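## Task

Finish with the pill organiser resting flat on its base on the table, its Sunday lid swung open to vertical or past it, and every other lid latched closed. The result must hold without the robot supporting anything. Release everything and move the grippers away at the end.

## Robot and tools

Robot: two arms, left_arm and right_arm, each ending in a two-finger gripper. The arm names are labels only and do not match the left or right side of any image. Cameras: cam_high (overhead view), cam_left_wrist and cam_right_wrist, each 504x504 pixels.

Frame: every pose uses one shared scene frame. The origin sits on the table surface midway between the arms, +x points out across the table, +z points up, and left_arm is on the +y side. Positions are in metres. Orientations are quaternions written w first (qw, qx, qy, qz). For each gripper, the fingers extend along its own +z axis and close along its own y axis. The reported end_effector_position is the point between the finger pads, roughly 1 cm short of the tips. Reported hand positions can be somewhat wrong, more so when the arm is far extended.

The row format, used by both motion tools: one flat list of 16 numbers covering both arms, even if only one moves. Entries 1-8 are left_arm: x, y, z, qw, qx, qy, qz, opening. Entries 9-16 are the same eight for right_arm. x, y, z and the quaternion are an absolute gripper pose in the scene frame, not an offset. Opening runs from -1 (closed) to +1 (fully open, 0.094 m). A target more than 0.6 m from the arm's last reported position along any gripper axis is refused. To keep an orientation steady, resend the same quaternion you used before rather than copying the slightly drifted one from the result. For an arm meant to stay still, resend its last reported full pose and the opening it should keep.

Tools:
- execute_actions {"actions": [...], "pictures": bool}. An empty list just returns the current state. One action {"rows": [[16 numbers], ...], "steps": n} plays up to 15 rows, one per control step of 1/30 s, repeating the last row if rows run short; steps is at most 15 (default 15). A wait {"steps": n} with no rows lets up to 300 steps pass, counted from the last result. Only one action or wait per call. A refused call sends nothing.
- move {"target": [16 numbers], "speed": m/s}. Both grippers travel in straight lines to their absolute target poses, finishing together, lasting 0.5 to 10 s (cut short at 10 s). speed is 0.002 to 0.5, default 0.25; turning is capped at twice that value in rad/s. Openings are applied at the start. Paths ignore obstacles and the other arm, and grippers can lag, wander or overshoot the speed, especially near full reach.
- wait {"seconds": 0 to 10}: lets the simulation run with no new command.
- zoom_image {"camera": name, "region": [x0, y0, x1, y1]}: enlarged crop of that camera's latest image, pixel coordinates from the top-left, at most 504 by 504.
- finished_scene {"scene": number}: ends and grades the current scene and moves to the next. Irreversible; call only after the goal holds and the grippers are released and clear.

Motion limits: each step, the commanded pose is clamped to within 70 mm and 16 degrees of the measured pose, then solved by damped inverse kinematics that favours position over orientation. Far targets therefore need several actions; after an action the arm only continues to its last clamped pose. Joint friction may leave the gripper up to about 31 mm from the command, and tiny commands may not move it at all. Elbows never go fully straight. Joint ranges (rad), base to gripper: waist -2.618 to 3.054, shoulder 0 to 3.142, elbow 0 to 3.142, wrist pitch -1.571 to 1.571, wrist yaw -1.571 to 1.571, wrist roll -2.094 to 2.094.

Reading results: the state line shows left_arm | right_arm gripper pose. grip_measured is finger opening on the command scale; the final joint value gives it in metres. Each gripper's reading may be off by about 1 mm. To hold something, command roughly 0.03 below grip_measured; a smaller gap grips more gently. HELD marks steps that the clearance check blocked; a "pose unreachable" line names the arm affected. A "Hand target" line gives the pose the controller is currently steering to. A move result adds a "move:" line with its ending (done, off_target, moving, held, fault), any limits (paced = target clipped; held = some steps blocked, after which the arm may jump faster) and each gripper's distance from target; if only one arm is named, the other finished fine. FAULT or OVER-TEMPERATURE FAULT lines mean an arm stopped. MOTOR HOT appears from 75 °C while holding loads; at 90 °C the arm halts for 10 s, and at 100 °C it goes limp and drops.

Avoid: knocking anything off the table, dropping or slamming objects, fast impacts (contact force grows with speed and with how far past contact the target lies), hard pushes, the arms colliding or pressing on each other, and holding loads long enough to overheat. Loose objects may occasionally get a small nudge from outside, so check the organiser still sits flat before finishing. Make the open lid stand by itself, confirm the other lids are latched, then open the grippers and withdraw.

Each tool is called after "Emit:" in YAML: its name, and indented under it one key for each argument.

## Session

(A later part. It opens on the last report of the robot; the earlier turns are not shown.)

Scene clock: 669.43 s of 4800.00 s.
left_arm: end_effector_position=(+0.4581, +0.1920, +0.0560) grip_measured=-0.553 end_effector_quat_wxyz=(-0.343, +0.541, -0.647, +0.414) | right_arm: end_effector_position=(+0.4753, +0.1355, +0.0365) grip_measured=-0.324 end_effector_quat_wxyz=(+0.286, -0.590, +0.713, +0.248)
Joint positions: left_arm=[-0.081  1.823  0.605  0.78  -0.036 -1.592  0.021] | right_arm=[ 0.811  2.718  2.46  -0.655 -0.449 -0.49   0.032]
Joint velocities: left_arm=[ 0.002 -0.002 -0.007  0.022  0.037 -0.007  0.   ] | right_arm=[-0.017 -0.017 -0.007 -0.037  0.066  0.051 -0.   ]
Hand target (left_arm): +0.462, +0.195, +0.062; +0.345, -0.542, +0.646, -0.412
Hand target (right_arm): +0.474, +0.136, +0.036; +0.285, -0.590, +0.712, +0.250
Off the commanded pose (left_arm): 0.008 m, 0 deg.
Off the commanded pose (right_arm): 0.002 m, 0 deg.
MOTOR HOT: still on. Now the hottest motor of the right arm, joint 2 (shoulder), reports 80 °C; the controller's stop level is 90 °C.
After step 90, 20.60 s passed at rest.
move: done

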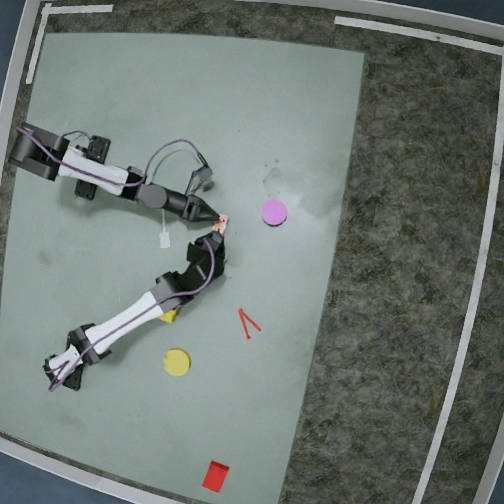

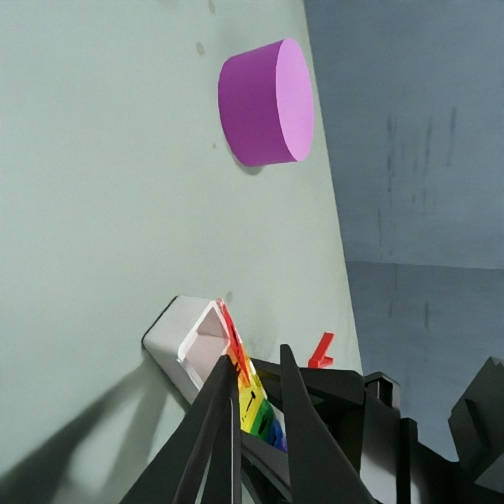

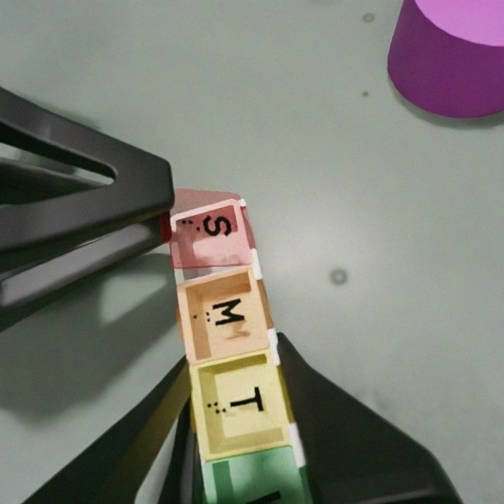

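Emit:
move:
  target: [0.472,0.195,0.066,0.345,-0.542,0.646,-0.412,-0.45, 0.474,0.136,0.036,0.285,-0.59,0.712,0.25,-0.36]
  speed: 0.04

Scene clock: 684.40 s of 4800.00 s.
left_arm: end_effector_position=(+0.4696, +0.1924, +0.0664) grip_measured=-0.453 end_effector_quat_wxyz=(-0.348, +0.540, -0.642, +0.418) | right_arm: end_effector_position=(+0.4753, +0.1355, +0.0365) grip_measured=-0.324 end_effector_quat_wxyz=(+0.286, -0.590, +0.713, +0.248)
Joint positions: left_arm=[-0.074  1.823  0.651  0.751 -0.035 -1.591  0.026] | right_arm=[ 0.811  2.718  2.46  -0.655 -0.449 -0.49   0.032]
Joint velocities: left_arm=[-0.007 -0.012 -0.012 -0.051 -0.037 -0.095  0.002] | right_arm=[-0.002  0.002  0.007  0.007  0.022 -0.051 -0.001]
Hand target (left_arm): +0.472, +0.195, +0.066; +0.345, -0.542, +0.646, -0.412
Hand target (right_arm): +0.474, +0.136, +0.036; +0.285, -0.590, +0.712, +0.250
Off the commanded pose (left_arm): 0.004 m, 1 deg.
Off the commanded pose (right_arm): 0.002 m, 0 deg.
MOTOR HOT: still on. Now the hottest motor of the right arm, joint 2 (shoulder), reports 81 °C; the controller's stop level is 90 °C.
After step 90, 11.23 s passed at rest.
move: done

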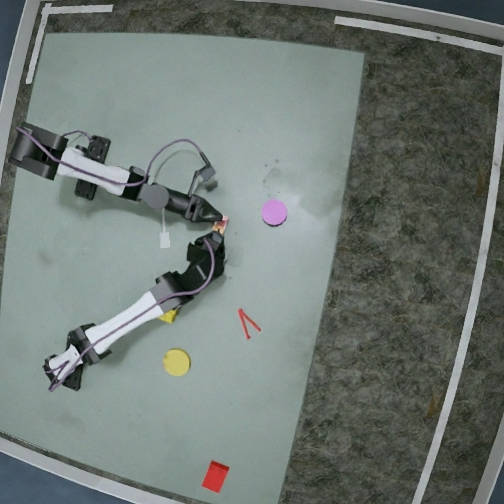

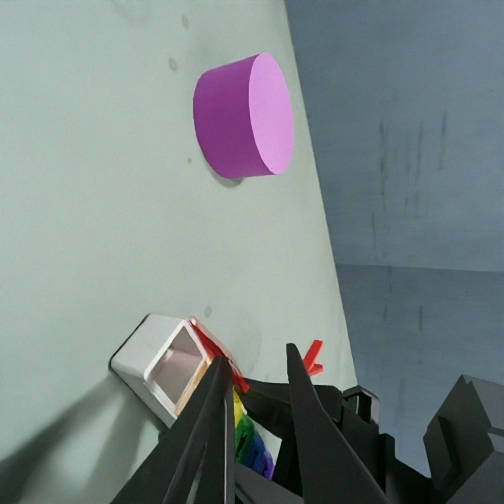

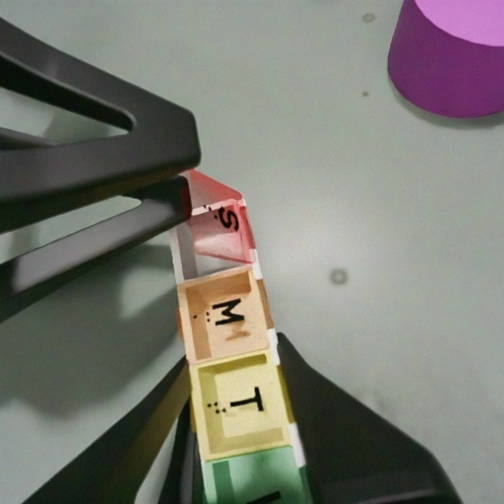

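Emit:
move:
  target: [0.487,0.193,0.068,0.345,-0.542,0.646,-0.412,-0.45, 0.474,0.136,0.036,0.285,-0.59,0.712,0.25,-0.36]
  speed: 0.04

Scene clock: 688.67 s of 4800.00 s.
left_arm: end_effector_position=(+0.4849, +0.1887, +0.0838) grip_measured=-0.453 end_effector_quat_wxyz=(-0.357, +0.534, -0.636, +0.429) | right_arm: end_effector_position=(+0.4753, +0.1355, +0.0365) grip_measured=-0.324 end_effector_quat_wxyz=(+0.286, -0.590, +0.713, +0.248)
Joint positions: left_arm=[-0.074  1.823  0.714  0.721 -0.033 -1.59   0.026] | right_arm=[ 0.811  2.718  2.46  -0.655 -0.449 -0.49   0.032]
Joint velocities: left_arm=[ 0.002  0.002  0.012 -0.081  0.022  0.066 -0.   ] | right_arm=[ 0.002  0.002  0.007 -0.007 -0.037 -0.022 -0.001]
Hand target (left_arm): +0.486, +0.193, +0.068; +0.345, -0.542, +0.646, -0.412
Hand target (right_arm): +0.474, +0.136, +0.036; +0.285, -0.590, +0.712, +0.250
Off the commanded pose (left_arm): 0.016 m, 3 deg.
Off the commanded pose (right_arm): 0.002 m, 0 deg.
MOTOR HOT: still on. Now the hottest motor of the right arm, joint 2 (shoulder), reports 81 °C; the controller's stop level is 90 °C.
After step 90, 0.53 s passed at rest.
move: off_target (left_arm)

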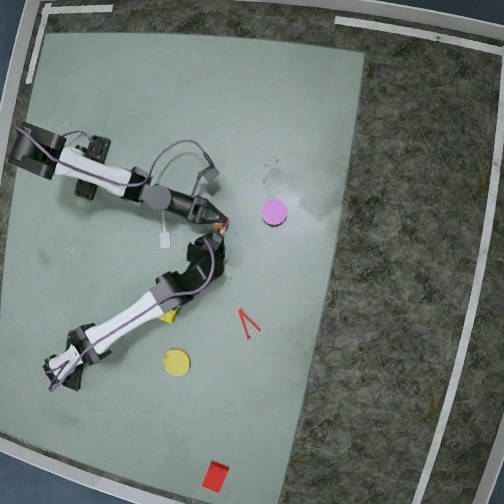

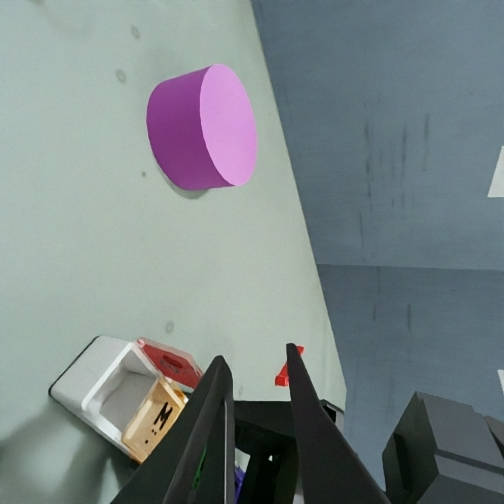

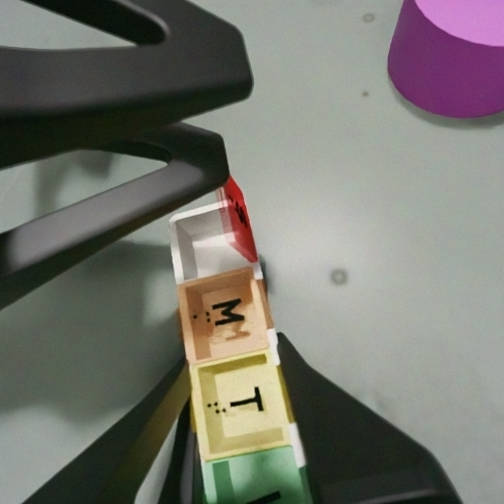

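Emit:
move:
  target: [0.490,0.192,0.060,0.345,-0.542,0.646,-0.412,-0.45, 0.474,0.136,0.036,0.285,-0.59,0.712,0.25,-0.36]
  speed: 0.03

Scene clock: 694.63 s of 4800.00 s.
left_arm: end_effector_position=(+0.4852, +0.1886, +0.0682) grip_measured=-0.453 end_effector_quat_wxyz=(-0.348, +0.539, -0.642, +0.419) | right_arm: end_effector_position=(+0.4753, +0.1355, +0.0365) grip_measured=-0.324 end_effector_quat_wxyz=(+0.286, -0.590, +0.713, +0.248)
Joint positions: left_arm=[-0.074  1.863  0.719  0.725 -0.033 -1.59   0.026] | right_arm=[ 0.811  2.718  2.46  -0.655 -0.45  -0.489  0.032]
Joint velocities: left_arm=[-0.002  0.002  0.002  0.037  0.022 -0.022 -0.001] | right_arm=[ 0.017  0.012 -0.002  0.11   0.022 -0.037  0.   ]
Hand target (left_arm): +0.490, +0.192, +0.061; +0.345, -0.542, +0.646, -0.412
Hand target (right_arm): +0.474, +0.136, +0.036; +0.285, -0.590, +0.713, +0.250
Off the commanded pose (left_arm): 0.010 m, 1 deg.
Off the commanded pose (right_arm): 0.001 m, 0 deg.
MOTOR HOT: still on. Now the hottest motor of the right arm, joint 2 (shoulder), reports 82 °C; the controller's stop level is 90 °C.
After step 90, 1.87 s passed at rest.
move: done

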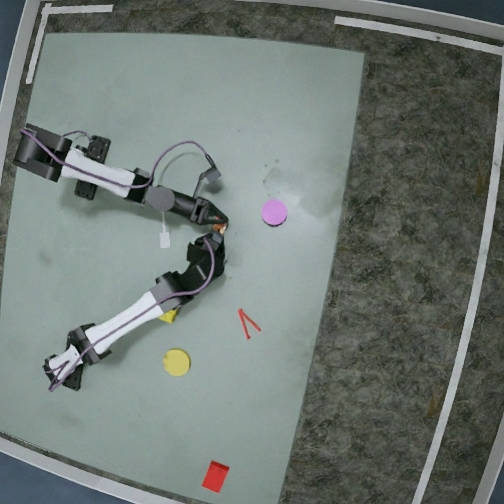

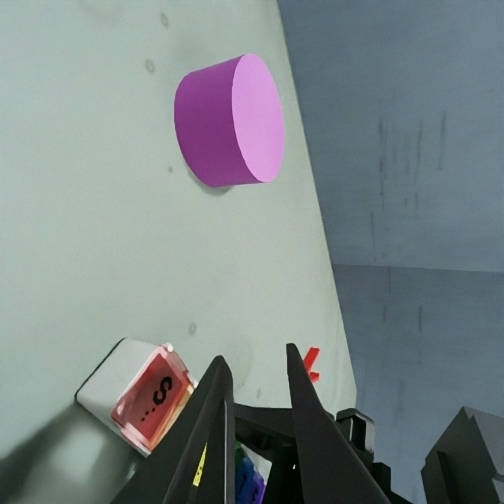

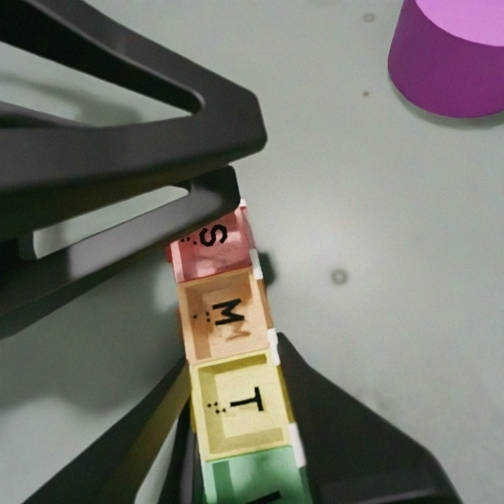

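Emit:
move:
  target: [0.43,0.195,0.09,0.345,-0.542,0.646,-0.412,-0.45, 0.474,0.136,0.036,0.285,-0.59,0.712,0.25,-0.36]
  speed: 0.1

Emit:
zoom_image:
  camera: "cam_right_wrist"
  region: [120,150,320,350]

Scene clock: 700.20 s of 4800.00 s.
left_arm: end_effector_position=(+0.4406, +0.1954, +0.1000) grip_measured=-0.453 end_effector_quat_wxyz=(-0.356, +0.534, -0.638, +0.425) | right_arm: end_effector_position=(+0.4753, +0.1355, +0.0365) grip_measured=-0.324 end_effector_quat_wxyz=(+0.286, -0.590, +0.713, +0.248)
Joint positions: left_arm=[-0.087  1.612  0.562  0.654 -0.047 -1.59   0.026] | right_arm=[ 0.811  2.718  2.46  -0.655 -0.45  -0.489  0.032]
Joint velocities: left_arm=[ 0.002  0.022 -0.002  0.007  0.007  0.051 -0.   ] | right_arm=[-0.007 -0.007  0.012  0.022 -0.007  0.066 -0.001]
Hand target (left_arm): +0.430, +0.195, +0.089; +0.345, -0.542, +0.646, -0.412
Hand target (right_arm): +0.474, +0.136, +0.036; +0.285, -0.590, +0.712, +0.250
Off the commanded pose (left_arm): 0.015 m, 2 deg.
Off the commanded pose (right_arm): 0.001 m, 0 deg.
MOTOR HOT: still on. Now the hottest motor of the right arm, joint 2 (shoulder), reports 82 °C; the controller's stop level is 90 °C.
After step 90, 1.43 s passed at rest.
move: off_target (left_arm)

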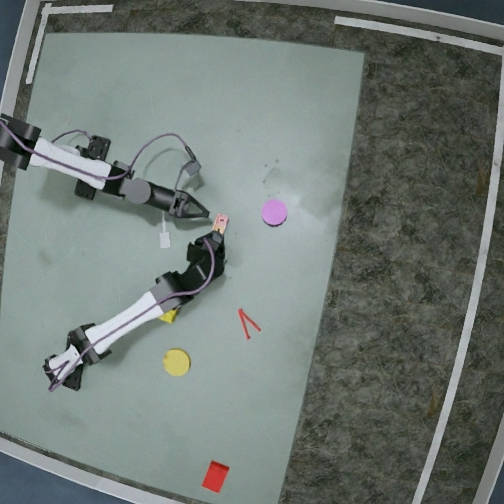

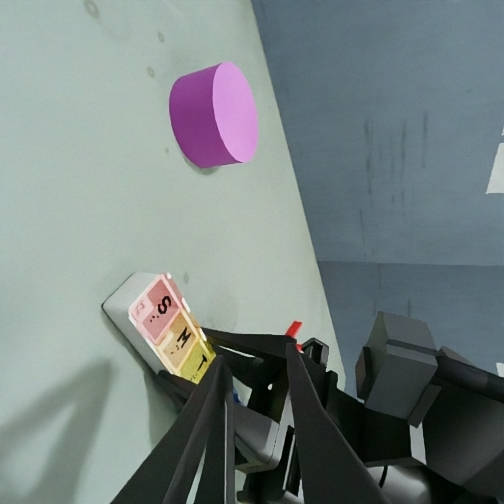

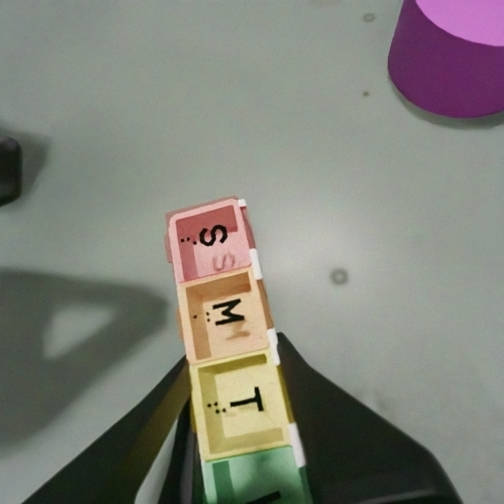

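Region (120, 150, 320, 350) of cam_right_wrist's 504x504 image, scaled by 2.520, with more detail than that image has.

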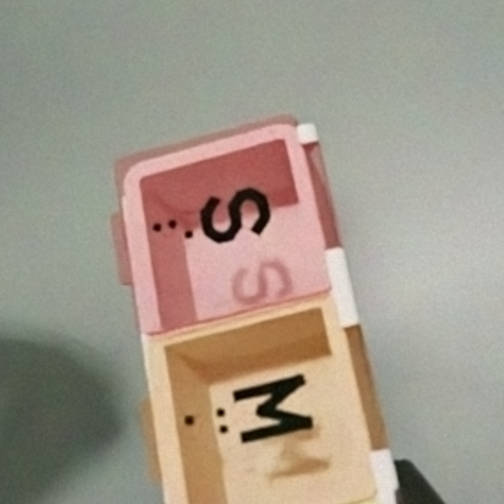

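Emit:
move:
  target: [0.432,0.193,0.030,0.345,-0.542,0.646,-0.412,-0.5, 0.474,0.136,0.036,0.285,-0.59,0.712,0.25,-0.36]
  speed: 0.1

Scene clock: 725.37 s of 4800.00 s.
left_arm: end_effector_position=(+0.4409, +0.1938, +0.0477) grip_measured=-0.498 end_effector_quat_wxyz=(-0.356, +0.534, -0.638, +0.425) | right_arm: end_effector_position=(+0.4753, +0.1355, +0.0365) grip_measured=-0.324 end_effector_quat_wxyz=(+0.286, -0.590, +0.713, +0.248)
Joint positions: left_arm=[-0.091  1.846  0.503  0.948 -0.051 -1.592  0.024] | right_arm=[ 0.811  2.718  2.46  -0.655 -0.45  -0.489  0.032]
Joint velocities: left_arm=[ 0.002 -0.022 -0.007 -0.037  0.066 -0.007  0.   ] | right_arm=[ 0.002  0.002  0.002 -0.007  0.037  0.022  0.001]
Hand target (left_arm): +0.432, +0.193, +0.031; +0.345, -0.542, +0.646, -0.412
Hand target (right_arm): +0.474, +0.136, +0.036; +0.285, -0.590, +0.712, +0.250
Off the commanded pose (left_arm): 0.020 m, 2 deg.
Off the commanded pose (right_arm): 0.001 m, 0 deg.
MOTOR HOT: still on. Now the hottest motor of the right arm, joint 2 (shoulder), reports 84 °C; the controller's stop level is 90 °C.
After step 90, 20.83 s passed at rest.
move: off_target (left_arm)

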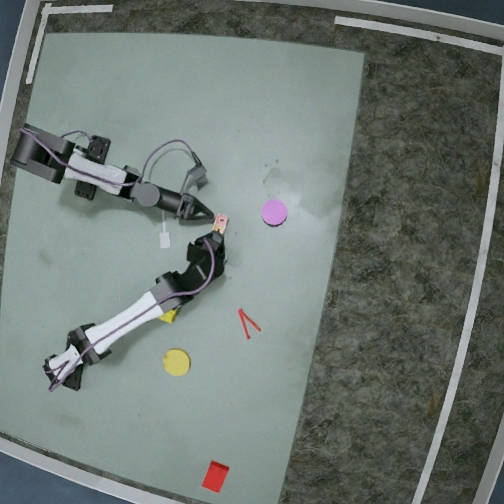

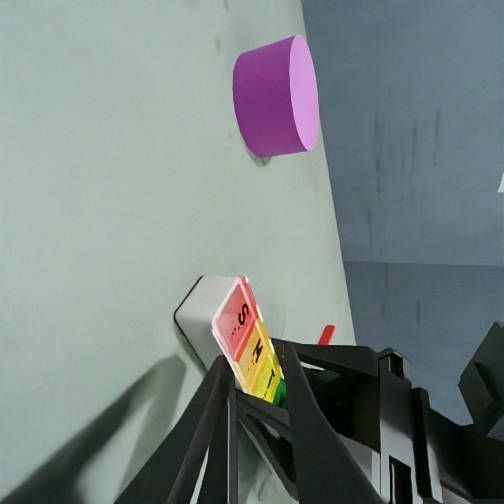

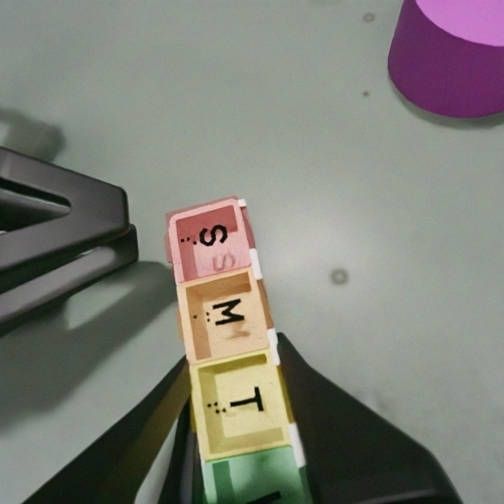

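Emit:
move:
  target: [0.436,0.193,0.020,0.345,-0.542,0.646,-0.412,-0.5, 0.474,0.136,0.036,0.285,-0.59,0.712,0.25,-0.36]
  speed: 0.05

Scene clock: 731.53 s of 4800.00 s.
left_arm: end_effector_position=(+0.4411, +0.1938, +0.0333) grip_measured=-0.498 end_effector_quat_wxyz=(-0.353, +0.536, -0.641, +0.421) | right_arm: end_effector_position=(+0.4753, +0.1355, +0.0365) grip_measured=-0.324 end_effector_quat_wxyz=(+0.286, -0.590, +0.713, +0.248)
Joint positions: left_arm=[-0.091  1.908  0.503  0.997 -0.051 -1.592  0.024] | right_arm=[ 0.811  2.718  2.46  -0.655 -0.45  -0.489  0.032]
Joint velocities: left_arm=[ 0.012 -0.007 -0.002  0.007 -0.066  0.037 -0.001] | right_arm=[ 0.002  0.017 -0.012 -0.037  0.007 -0.095 -0.001]
Hand target (left_arm): +0.436, +0.193, +0.021; +0.345, -0.542, +0.646, -0.412
Hand target (right_arm): +0.474, +0.136, +0.036; +0.285, -0.590, +0.712, +0.250
Off the commanded pose (left_arm): 0.014 m, 2 deg.
Off the commanded pose (right_arm): 0.001 m, 0 deg.
MOTOR HOT: still on. Now the hottest motor of the right arm, joint 2 (shoulder), reports 84 °C; the controller's stop level is 90 °C.
After step 90, 2.33 s passed at rest.
move: off_target (left_arm)

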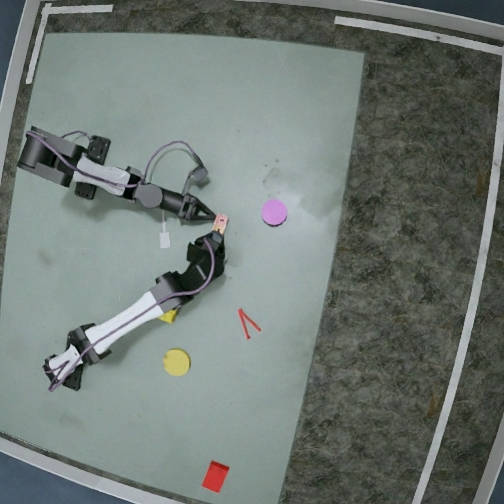

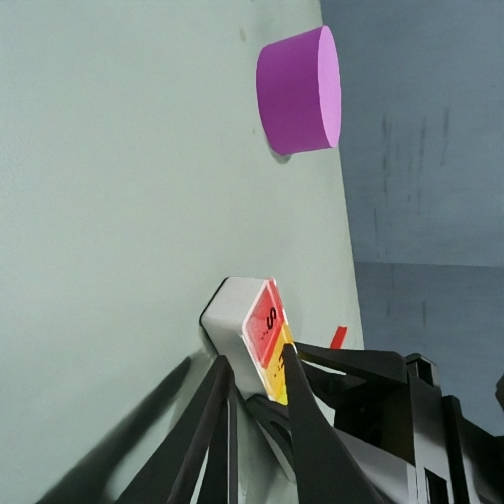

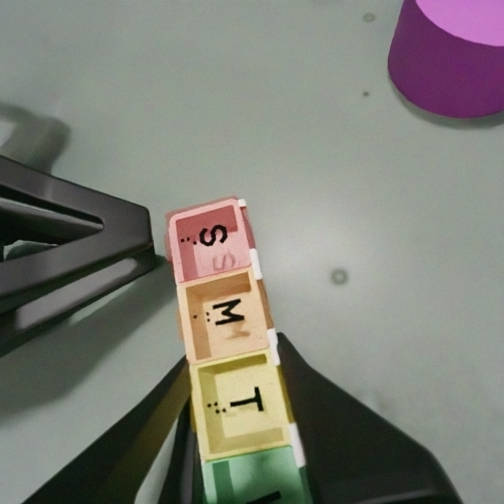

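Emit:
move:
  target: [0.457,0.193,0.021,0.345,-0.542,0.646,-0.412,-0.5, 0.474,0.136,0.036,0.285,-0.59,0.712,0.25,-0.36]
  speed: 0.03

Scene clock: 738.33 s of 4800.00 s.
left_arm: end_effector_position=(+0.4551, +0.1901, +0.0395) grip_measured=-0.498 end_effector_quat_wxyz=(-0.359, +0.531, -0.635, +0.431) | right_arm: end_effector_position=(+0.4805, +0.1334, +0.0368) grip_measured=-0.324 end_effector_quat_wxyz=(+0.292, -0.587, +0.716, +0.241)
Joint positions: left_arm=[-0.091  1.934  0.552  1.001 -0.049 -1.592  0.024] | right_arm=[ 0.806  2.718  2.46  -0.647 -0.435 -0.488  0.032]
Joint velocities: left_arm=[-0.007 -0.007  0.007 -0.11   0.007 -0.007  0.   ] | right_arm=[-0.007 -0.012 -0.002 -0.095 -0.007 -0.022  0.001]
Hand target (left_arm): +0.456, +0.193, +0.022; +0.345, -0.542, +0.646, -0.412
Hand target (right_arm): +0.474, +0.136, +0.036; +0.285, -0.590, +0.712, +0.250
Off the commanded pose (left_arm): 0.019 m, 3 deg.
Off the commanded pose (right_arm): 0.007 m, 1 deg.
MOTOR HOT: still on. Now the hottest motor of the right arm, joint 2 (shoulder), reports 84 °C; the controller's stop level is 90 °C.
After step 90, 2.87 s passed at rest.
move: off_target (left_arm)

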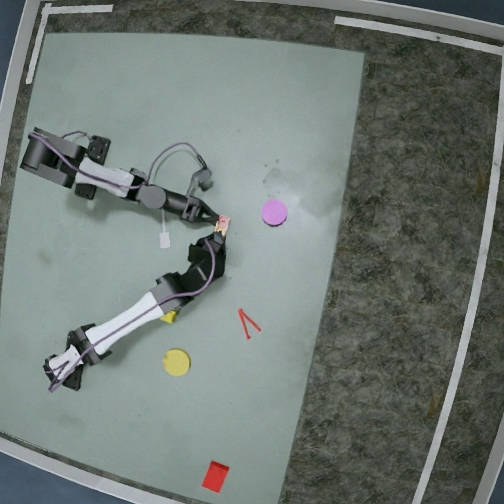

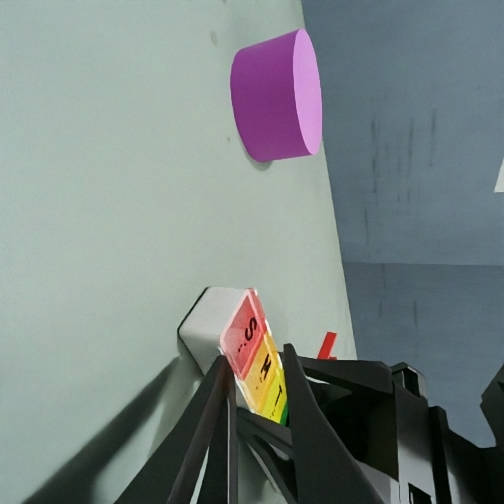

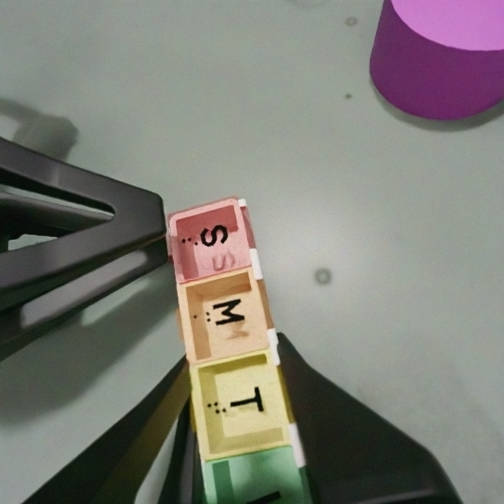

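Emit:
move:
  target: [0.457,0.192,0.047,0.345,-0.542,0.646,-0.412,-0.5, 0.474,0.136,0.036,0.285,-0.59,0.712,0.25,-0.36]
  speed: 0.03

Scene clock: 747.33 s of 4800.00 s.
left_arm: end_effector_position=(+0.4536, +0.1905, +0.0428) grip_measured=-0.498 end_effector_quat_wxyz=(-0.347, +0.540, -0.646, +0.414) | right_arm: end_effector_position=(+0.4796, +0.1340, +0.0372) grip_measured=-0.324 end_effector_quat_wxyz=(+0.291, -0.587, +0.714, +0.244)
Joint positions: left_arm=[-0.091  1.874  0.573  0.87  -0.049 -1.592  0.024] | right_arm=[ 0.806  2.718  2.46  -0.647 -0.442 -0.488  0.032]
Joint velocities: left_arm=[ 0.012 -0.022  0.002 -0.139 -0.051  0.007  0.   ] | right_arm=[-0.017 -0.012  0.017  0.007  0.007  0.066 -0.001]
Hand target (left_arm): +0.457, +0.192, +0.047; +0.345, -0.542, +0.646, -0.413
Hand target (right_arm): +0.474, +0.136, +0.036; +0.285, -0.590, +0.712, +0.250
Off the commanded pose (left_arm): 0.006 m, 0 deg.
Off the commanded pose (right_arm): 0.006 m, 1 deg.
MOTOR HOT: still on. Now the hottest motor of the right arm, joint 2 (shoulder), reports 85 °C; the controller's stop level is 90 °C.
After step 90, 4.83 s passed at rest.
move: done

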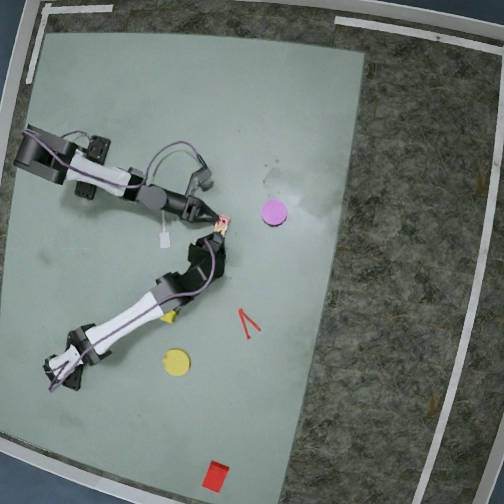

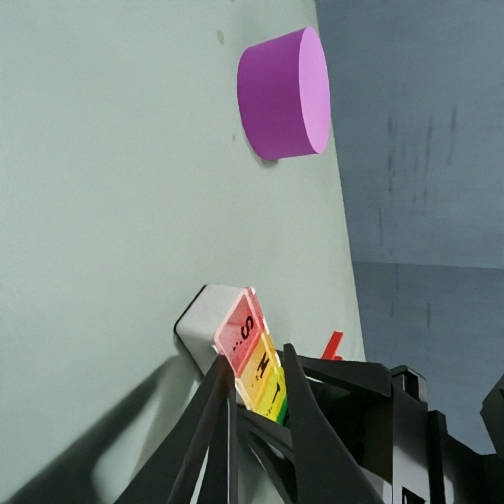

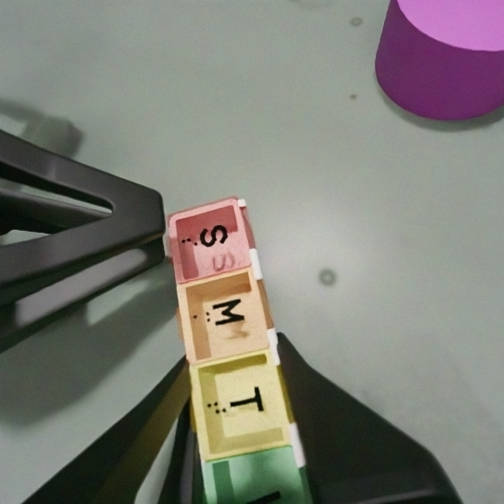

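Keep lifting, with slight forward pressure.

Emit:
move:
  target: [0.461,0.192,0.058,0.345,-0.542,0.646,-0.412,-0.5, 0.474,0.136,0.036,0.285,-0.59,0.712,0.25,-0.36]
  speed: 0.03

Scene clock: 753.27 s of 4800.00 s.
left_arm: end_effector_position=(+0.4580, +0.1894, +0.0539) grip_measured=-0.498 end_effector_quat_wxyz=(-0.347, +0.539, -0.646, +0.414) | right_arm: end_effector_position=(+0.4795, +0.1341, +0.0373) grip_measured=-0.324 end_effector_quat_wxyz=(+0.291, -0.588, +0.714, +0.245)
Joint positions: left_arm=[-0.091  1.838  0.6    0.807 -0.049 -1.592  0.024] | right_arm=[ 0.806  2.718  2.46  -0.647 -0.442 -0.488  0.032]
Joint velocities: left_arm=[-0.017 -0.012  0.002 -0.139 -0.022  0.066 -0.   ] | right_arm=[ 0.012 -0.007 -0.002  0.022 -0.037 -0.022  0.   ]
Hand target (left_arm): +0.461, +0.192, +0.058; +0.345, -0.542, +0.646, -0.413
Hand target (right_arm): +0.474, +0.136, +0.036; +0.285, -0.590, +0.712, +0.250
Off the commanded pose (left_arm): 0.006 m, 0 deg.
Off the commanded pose (right_arm): 0.006 m, 1 deg.
MOTOR HOT: still on. Now the hottest motor of the right arm, joint 2 (shoulder), reports 85 °C; the controller's stop level is 90 °C.
After step 90, 2.07 s passed at rest.
move: done

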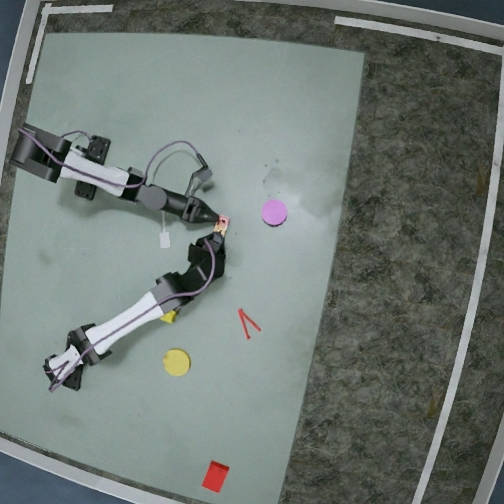

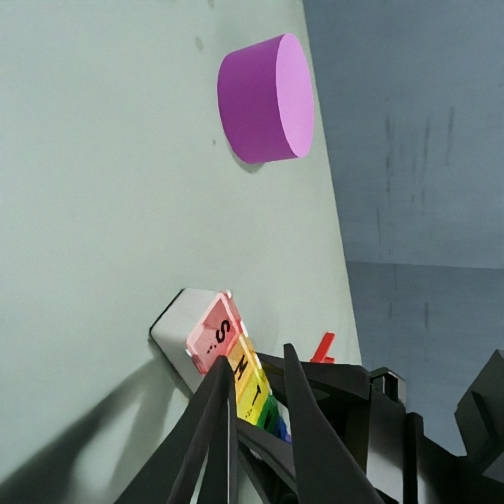

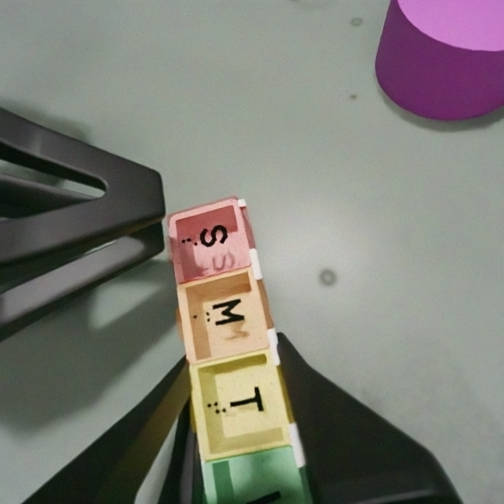

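Emit:
move:
  target: [0.438,0.193,0.021,0.345,-0.542,0.646,-0.412,-0.35, 0.474,0.136,0.036,0.285,-0.59,0.712,0.25,-0.36]
  speed: 0.06

Emit:
move:
  target: [0.463,0.194,0.021,0.345,-0.542,0.646,-0.412,-0.35, 0.474,0.136,0.036,0.285,-0.59,0.712,0.25,-0.36]
  speed: 0.03

Scene clock: 770.10 s of 4800.00 s.
left_arm: end_effector_position=(+0.4471, +0.1920, +0.0388) grip_measured=-0.353 end_effector_quat_wxyz=(-0.356, +0.534, -0.638, +0.426) | right_arm: end_effector_position=(+0.4795, +0.1341, +0.0373) grip_measured=-0.324 end_effector_quat_wxyz=(+0.291, -0.588, +0.714, +0.245)
Joint positions: left_arm=[-0.091  1.908  0.524  0.99  -0.049 -1.592  0.03 ] | right_arm=[ 0.806  2.718  2.46  -0.647 -0.442 -0.488  0.032]
Joint velocities: left_arm=[ 0.012  0.002  0.002 -0.007 -0.007  0.051  0.   ] | right_arm=[ 0.012  0.007  0.017  0.037  0.007 -0.022  0.   ]
Hand target (left_arm): +0.438, +0.193, +0.022; +0.345, -0.542, +0.646, -0.412
Hand target (right_arm): +0.474, +0.136, +0.036; +0.285, -0.590, +0.712, +0.250
Off the commanded pose (left_arm): 0.020 m, 2 deg.
Off the commanded pose (right_arm): 0.006 m, 1 deg.
MOTOR HOT: still on. Now the hottest motor of the right arm, joint 2 (shoulder), reports 86 °C; the controller's stop level is 90 °C.
After step 90, 12.63 s passed at rest.
move: off_target (left_arm)

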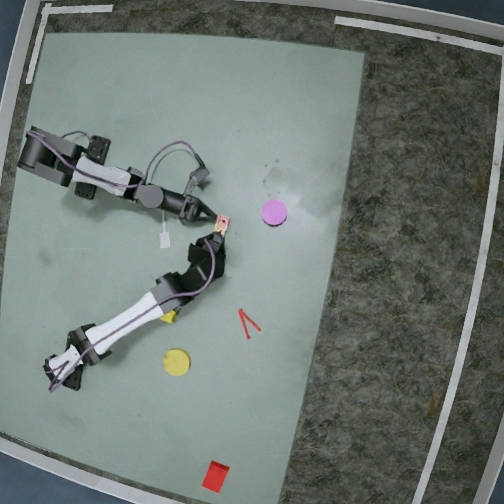

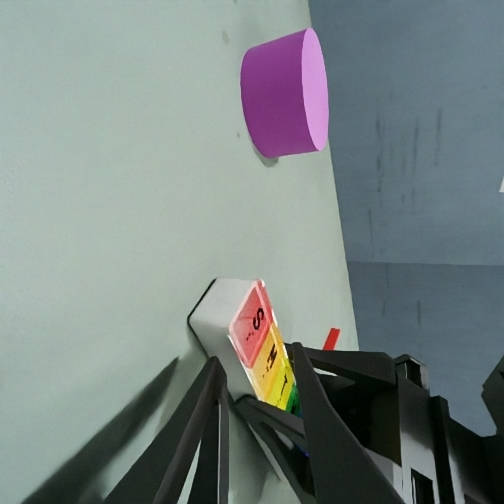

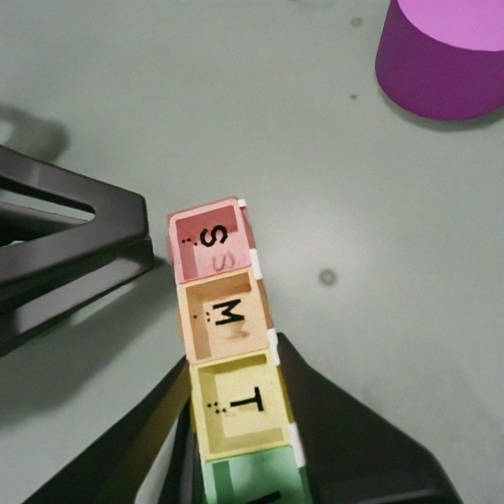

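Scene clock: 771.17 s of 4800.00 s.
left_arm: end_effector_position=(+0.4610, +0.1887, +0.0426) grip_measured=-0.353 end_effector_quat_wxyz=(-0.358, +0.529, -0.634, +0.435) | right_arm: end_effector_position=(+0.4844, +0.1321, +0.0372) grip_measured=-0.324 end_effector_quat_wxyz=(+0.296, -0.584, +0.718, +0.236)
Joint positions: left_arm=[-0.087  1.939  0.576  0.99  -0.037 -1.592  0.03 ] | right_arm=[ 0.804  2.718  2.46  -0.64  -0.423 -0.486  0.032]
Joint velocities: left_arm=[-0.002  0.007  0.012  0.066 -0.022 -0.007  0.   ] | right_arm=[ 0.007 -0.007 -0.007  0.066 -0.095  0.007 -0.001]
Hand target (left_arm): +0.461, +0.194, +0.022; +0.345, -0.542, +0.646, -0.412
Hand target (right_arm): +0.474, +0.136, +0.036; +0.285, -0.590, +0.712, +0.250
Off the commanded pose (left_arm): 0.022 m, 4 deg.
Off the commanded pose (right_arm): 0.011 m, 2 deg.
MOTOR HOT: still on. Now the hottest motor of the right arm, joint 2 (shoulder), reports 86 °C; the controller's stop level is 90 °C.
move: off_target (left_arm, right_arm)

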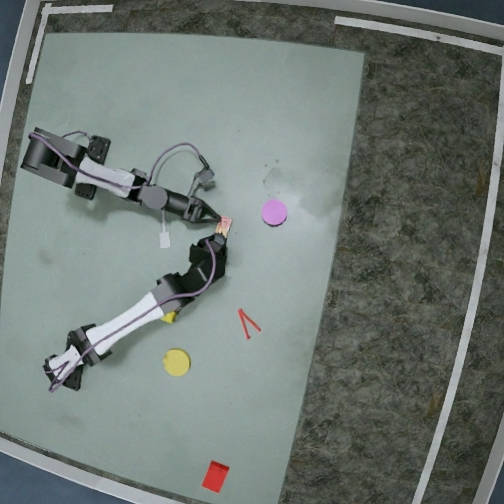

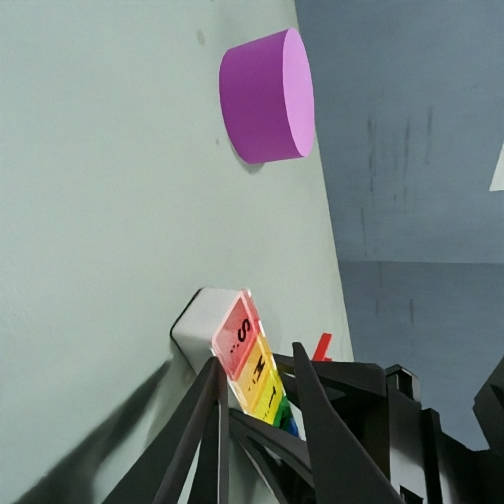

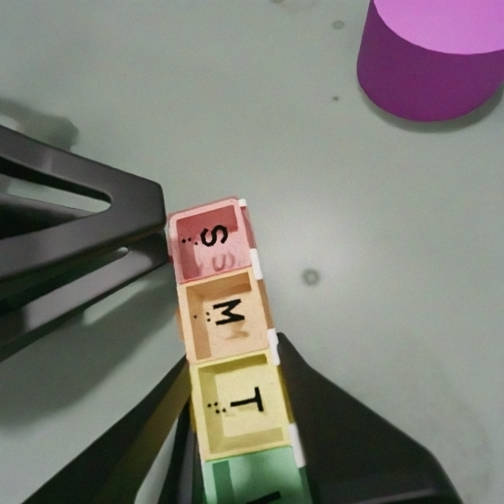

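Emit:
move:
  target: [0.464,0.194,0.056,0.345,-0.542,0.646,-0.412,-0.5, 0.474,0.136,0.036,0.285,-0.59,0.712,0.25,-0.36]
  speed: 0.03

Scene clock: 778.03 s of 4800.00 s.
left_arm: end_effector_position=(+0.4591, +0.1891, +0.0494) grip_measured=-0.498 end_effector_quat_wxyz=(-0.341, +0.540, -0.649, +0.414) | right_arm: end_effector_position=(+0.4812, +0.1328, +0.0374) grip_measured=-0.324 end_effector_quat_wxyz=(+0.292, -0.586, +0.716, +0.244)
Joint positions: left_arm=[-0.087  1.854  0.607  0.808 -0.036 -1.592  0.024] | right_arm=[ 0.803  2.718  2.46  -0.646 -0.442 -0.486  0.032]
Joint velocities: left_arm=[-0.002  0.012 -0.007 -0.051  0.022 -0.007  0.   ] | right_arm=[-0.007 -0.017  0.012 -0.007  0.081 -0.11   0.   ]
Hand target (left_arm): +0.463, +0.194, +0.056; +0.345, -0.542, +0.646, -0.413
Hand target (right_arm): +0.474, +0.136, +0.036; +0.285, -0.590, +0.712, +0.250
Off the commanded pose (left_arm): 0.010 m, 1 deg.
Off the commanded pose (right_arm): 0.008 m, 1 deg.
MOTOR HOT: still on. Now the hottest motor of the right arm, joint 2 (shoulder), reports 86 °C; the controller's stop level is 90 °C.
After step 90, 2.30 s passed at rest.
move: done

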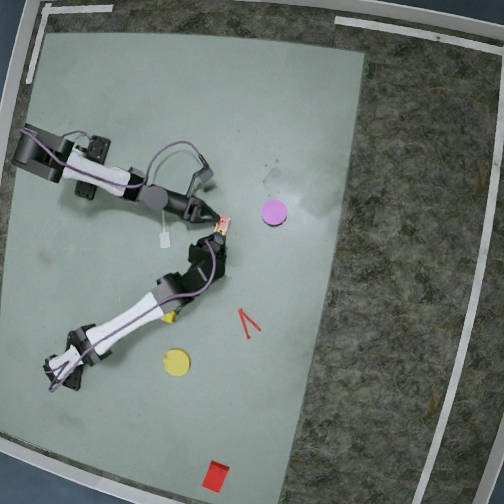

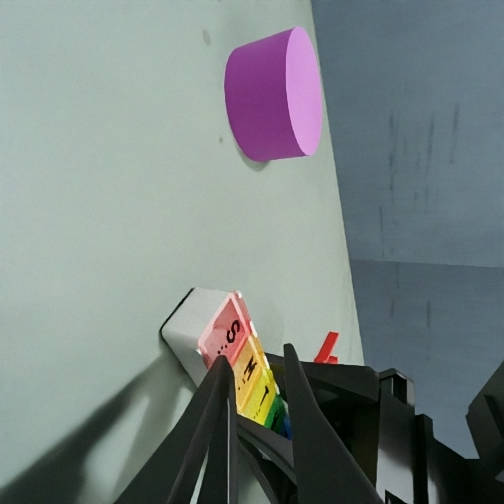

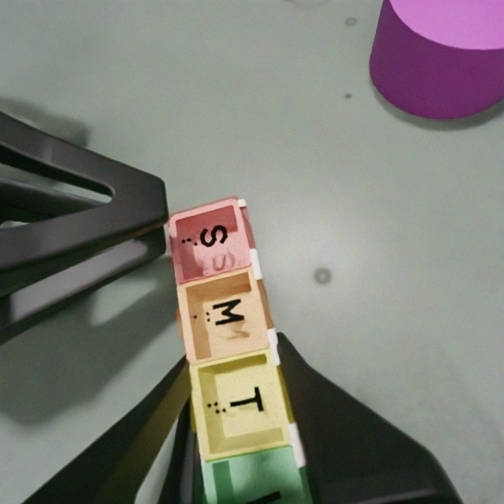

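Emit:
move:
  target: [0.436,0.207,0.019,0.345,-0.542,0.646,-0.412,-0.35, 0.474,0.136,0.036,0.285,-0.59,0.712,0.25,-0.36]
  speed: 0.06

Emit:
move:
  target: [0.460,0.200,0.019,0.345,-0.542,0.646,-0.412,-0.35, 0.474,0.136,0.036,0.285,-0.59,0.712,0.25,-0.36]
  speed: 0.03

Scene clock: 788.07 s of 4800.00 s.
left_arm: end_effector_position=(+0.4443, +0.2022, +0.0366) grip_measured=-0.353 end_effector_quat_wxyz=(-0.356, +0.536, -0.636, +0.426) | right_arm: end_effector_position=(+0.4811, +0.1328, +0.0374) grip_measured=-0.324 end_effector_quat_wxyz=(+0.292, -0.586, +0.716, +0.245)
Joint positions: left_arm=[-0.06   1.908  0.502  1.013 -0.023 -1.585  0.03 ] | right_arm=[ 0.803  2.718  2.46  -0.646 -0.442 -0.486  0.032]
Joint velocities: left_arm=[ 0.002 -0.012  0.002 -0.037  0.022  0.007  0.   ] | right_arm=[ 0.002 -0.002  0.007 -0.007 -0.037 -0.081  0.   ]
Hand target (left_arm): +0.436, +0.207, +0.020; +0.345, -0.542, +0.646, -0.412
Hand target (right_arm): +0.474, +0.136, +0.036; +0.285, -0.590, +0.712, +0.250
Off the commanded pose (left_arm): 0.020 m, 2 deg.
Off the commanded pose (right_arm): 0.008 m, 1 deg.
MOTOR HOT: still on. Now the hottest motor of the right arm, joint 2 (shoulder), reports 87 °C; the controller's stop level is 90 °C.
After step 90, 5.77 s passed at rest.
move: off_target (left_arm)

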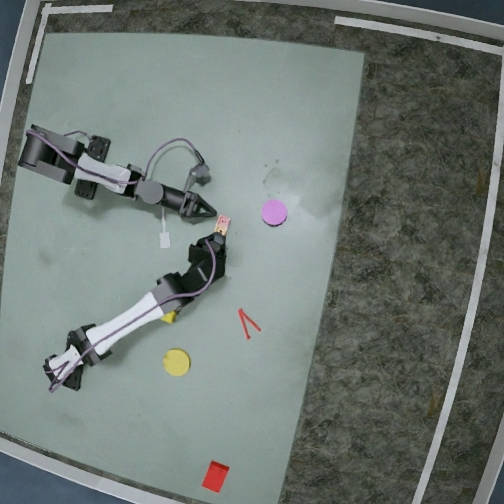

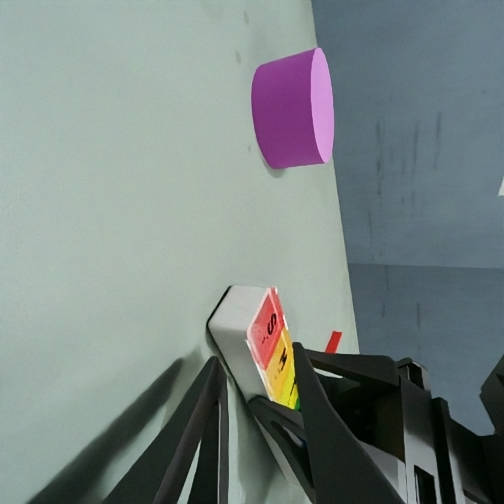

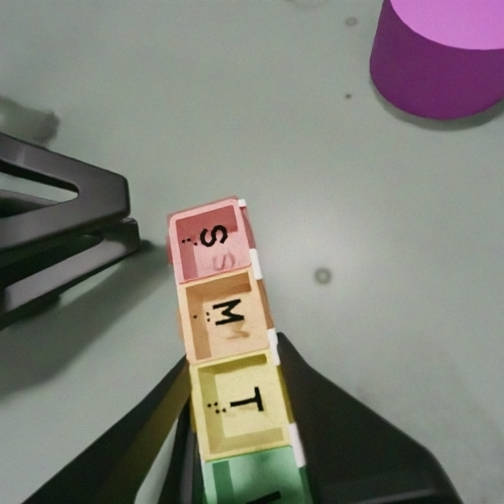

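Scene clock: 789.13 s of 4800.00 s.
left_arm: end_effector_position=(+0.4586, +0.1993, +0.0333) grip_measured=-0.353 end_effector_quat_wxyz=(-0.356, +0.536, -0.636, +0.426) | right_arm: end_effector_position=(+0.4811, +0.1328, +0.0374) grip_measured=-0.324 end_effector_quat_wxyz=(+0.292, -0.586, +0.716, +0.245)
Joint positions: left_arm=[-0.06   1.955  0.563  0.999 -0.023 -1.585  0.03 ] | right_arm=[ 0.803  2.718  2.46  -0.646 -0.442 -0.486  0.032]
Joint velocities: left_arm=[ 0.017 -0.012 -0.007 -0.081 -0.051  0.007 -0.   ] | right_arm=[-0.007 -0.022 -0.007 -0.007 -0.081  0.051  0.   ]
Hand target (left_arm): +0.459, +0.200, +0.020; +0.345, -0.542, +0.646, -0.412
Hand target (right_arm): +0.474, +0.136, +0.036; +0.285, -0.590, +0.712, +0.250
Off the commanded pose (left_arm): 0.014 m, 2 deg.
Off the commanded pose (right_arm): 0.008 m, 1 deg.
MOTOR HOT: still on. Now the hottest motor of the right arm, joint 2 (shoulder), reports 87 °C; the controller's stop level is 90 °C.
move: off_target (left_arm)

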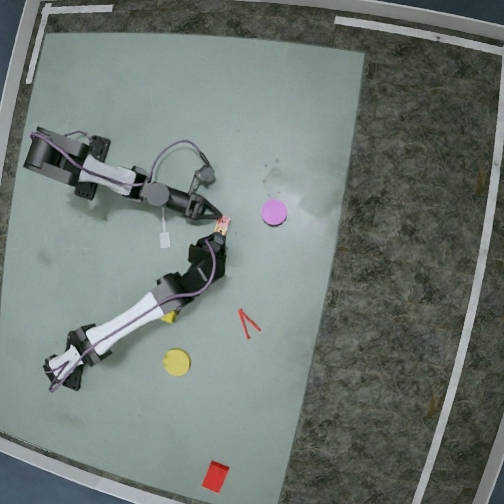

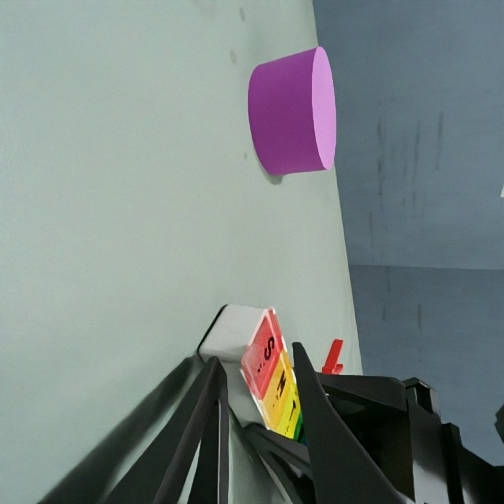

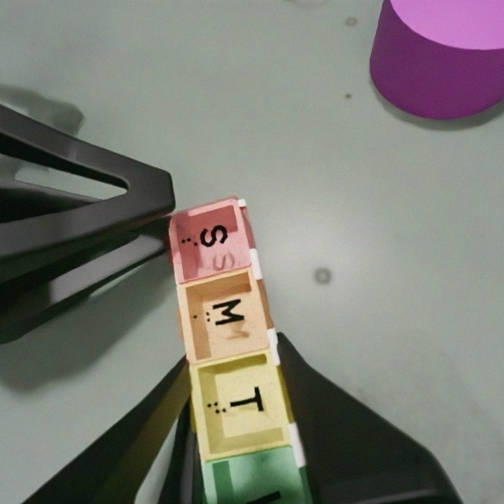

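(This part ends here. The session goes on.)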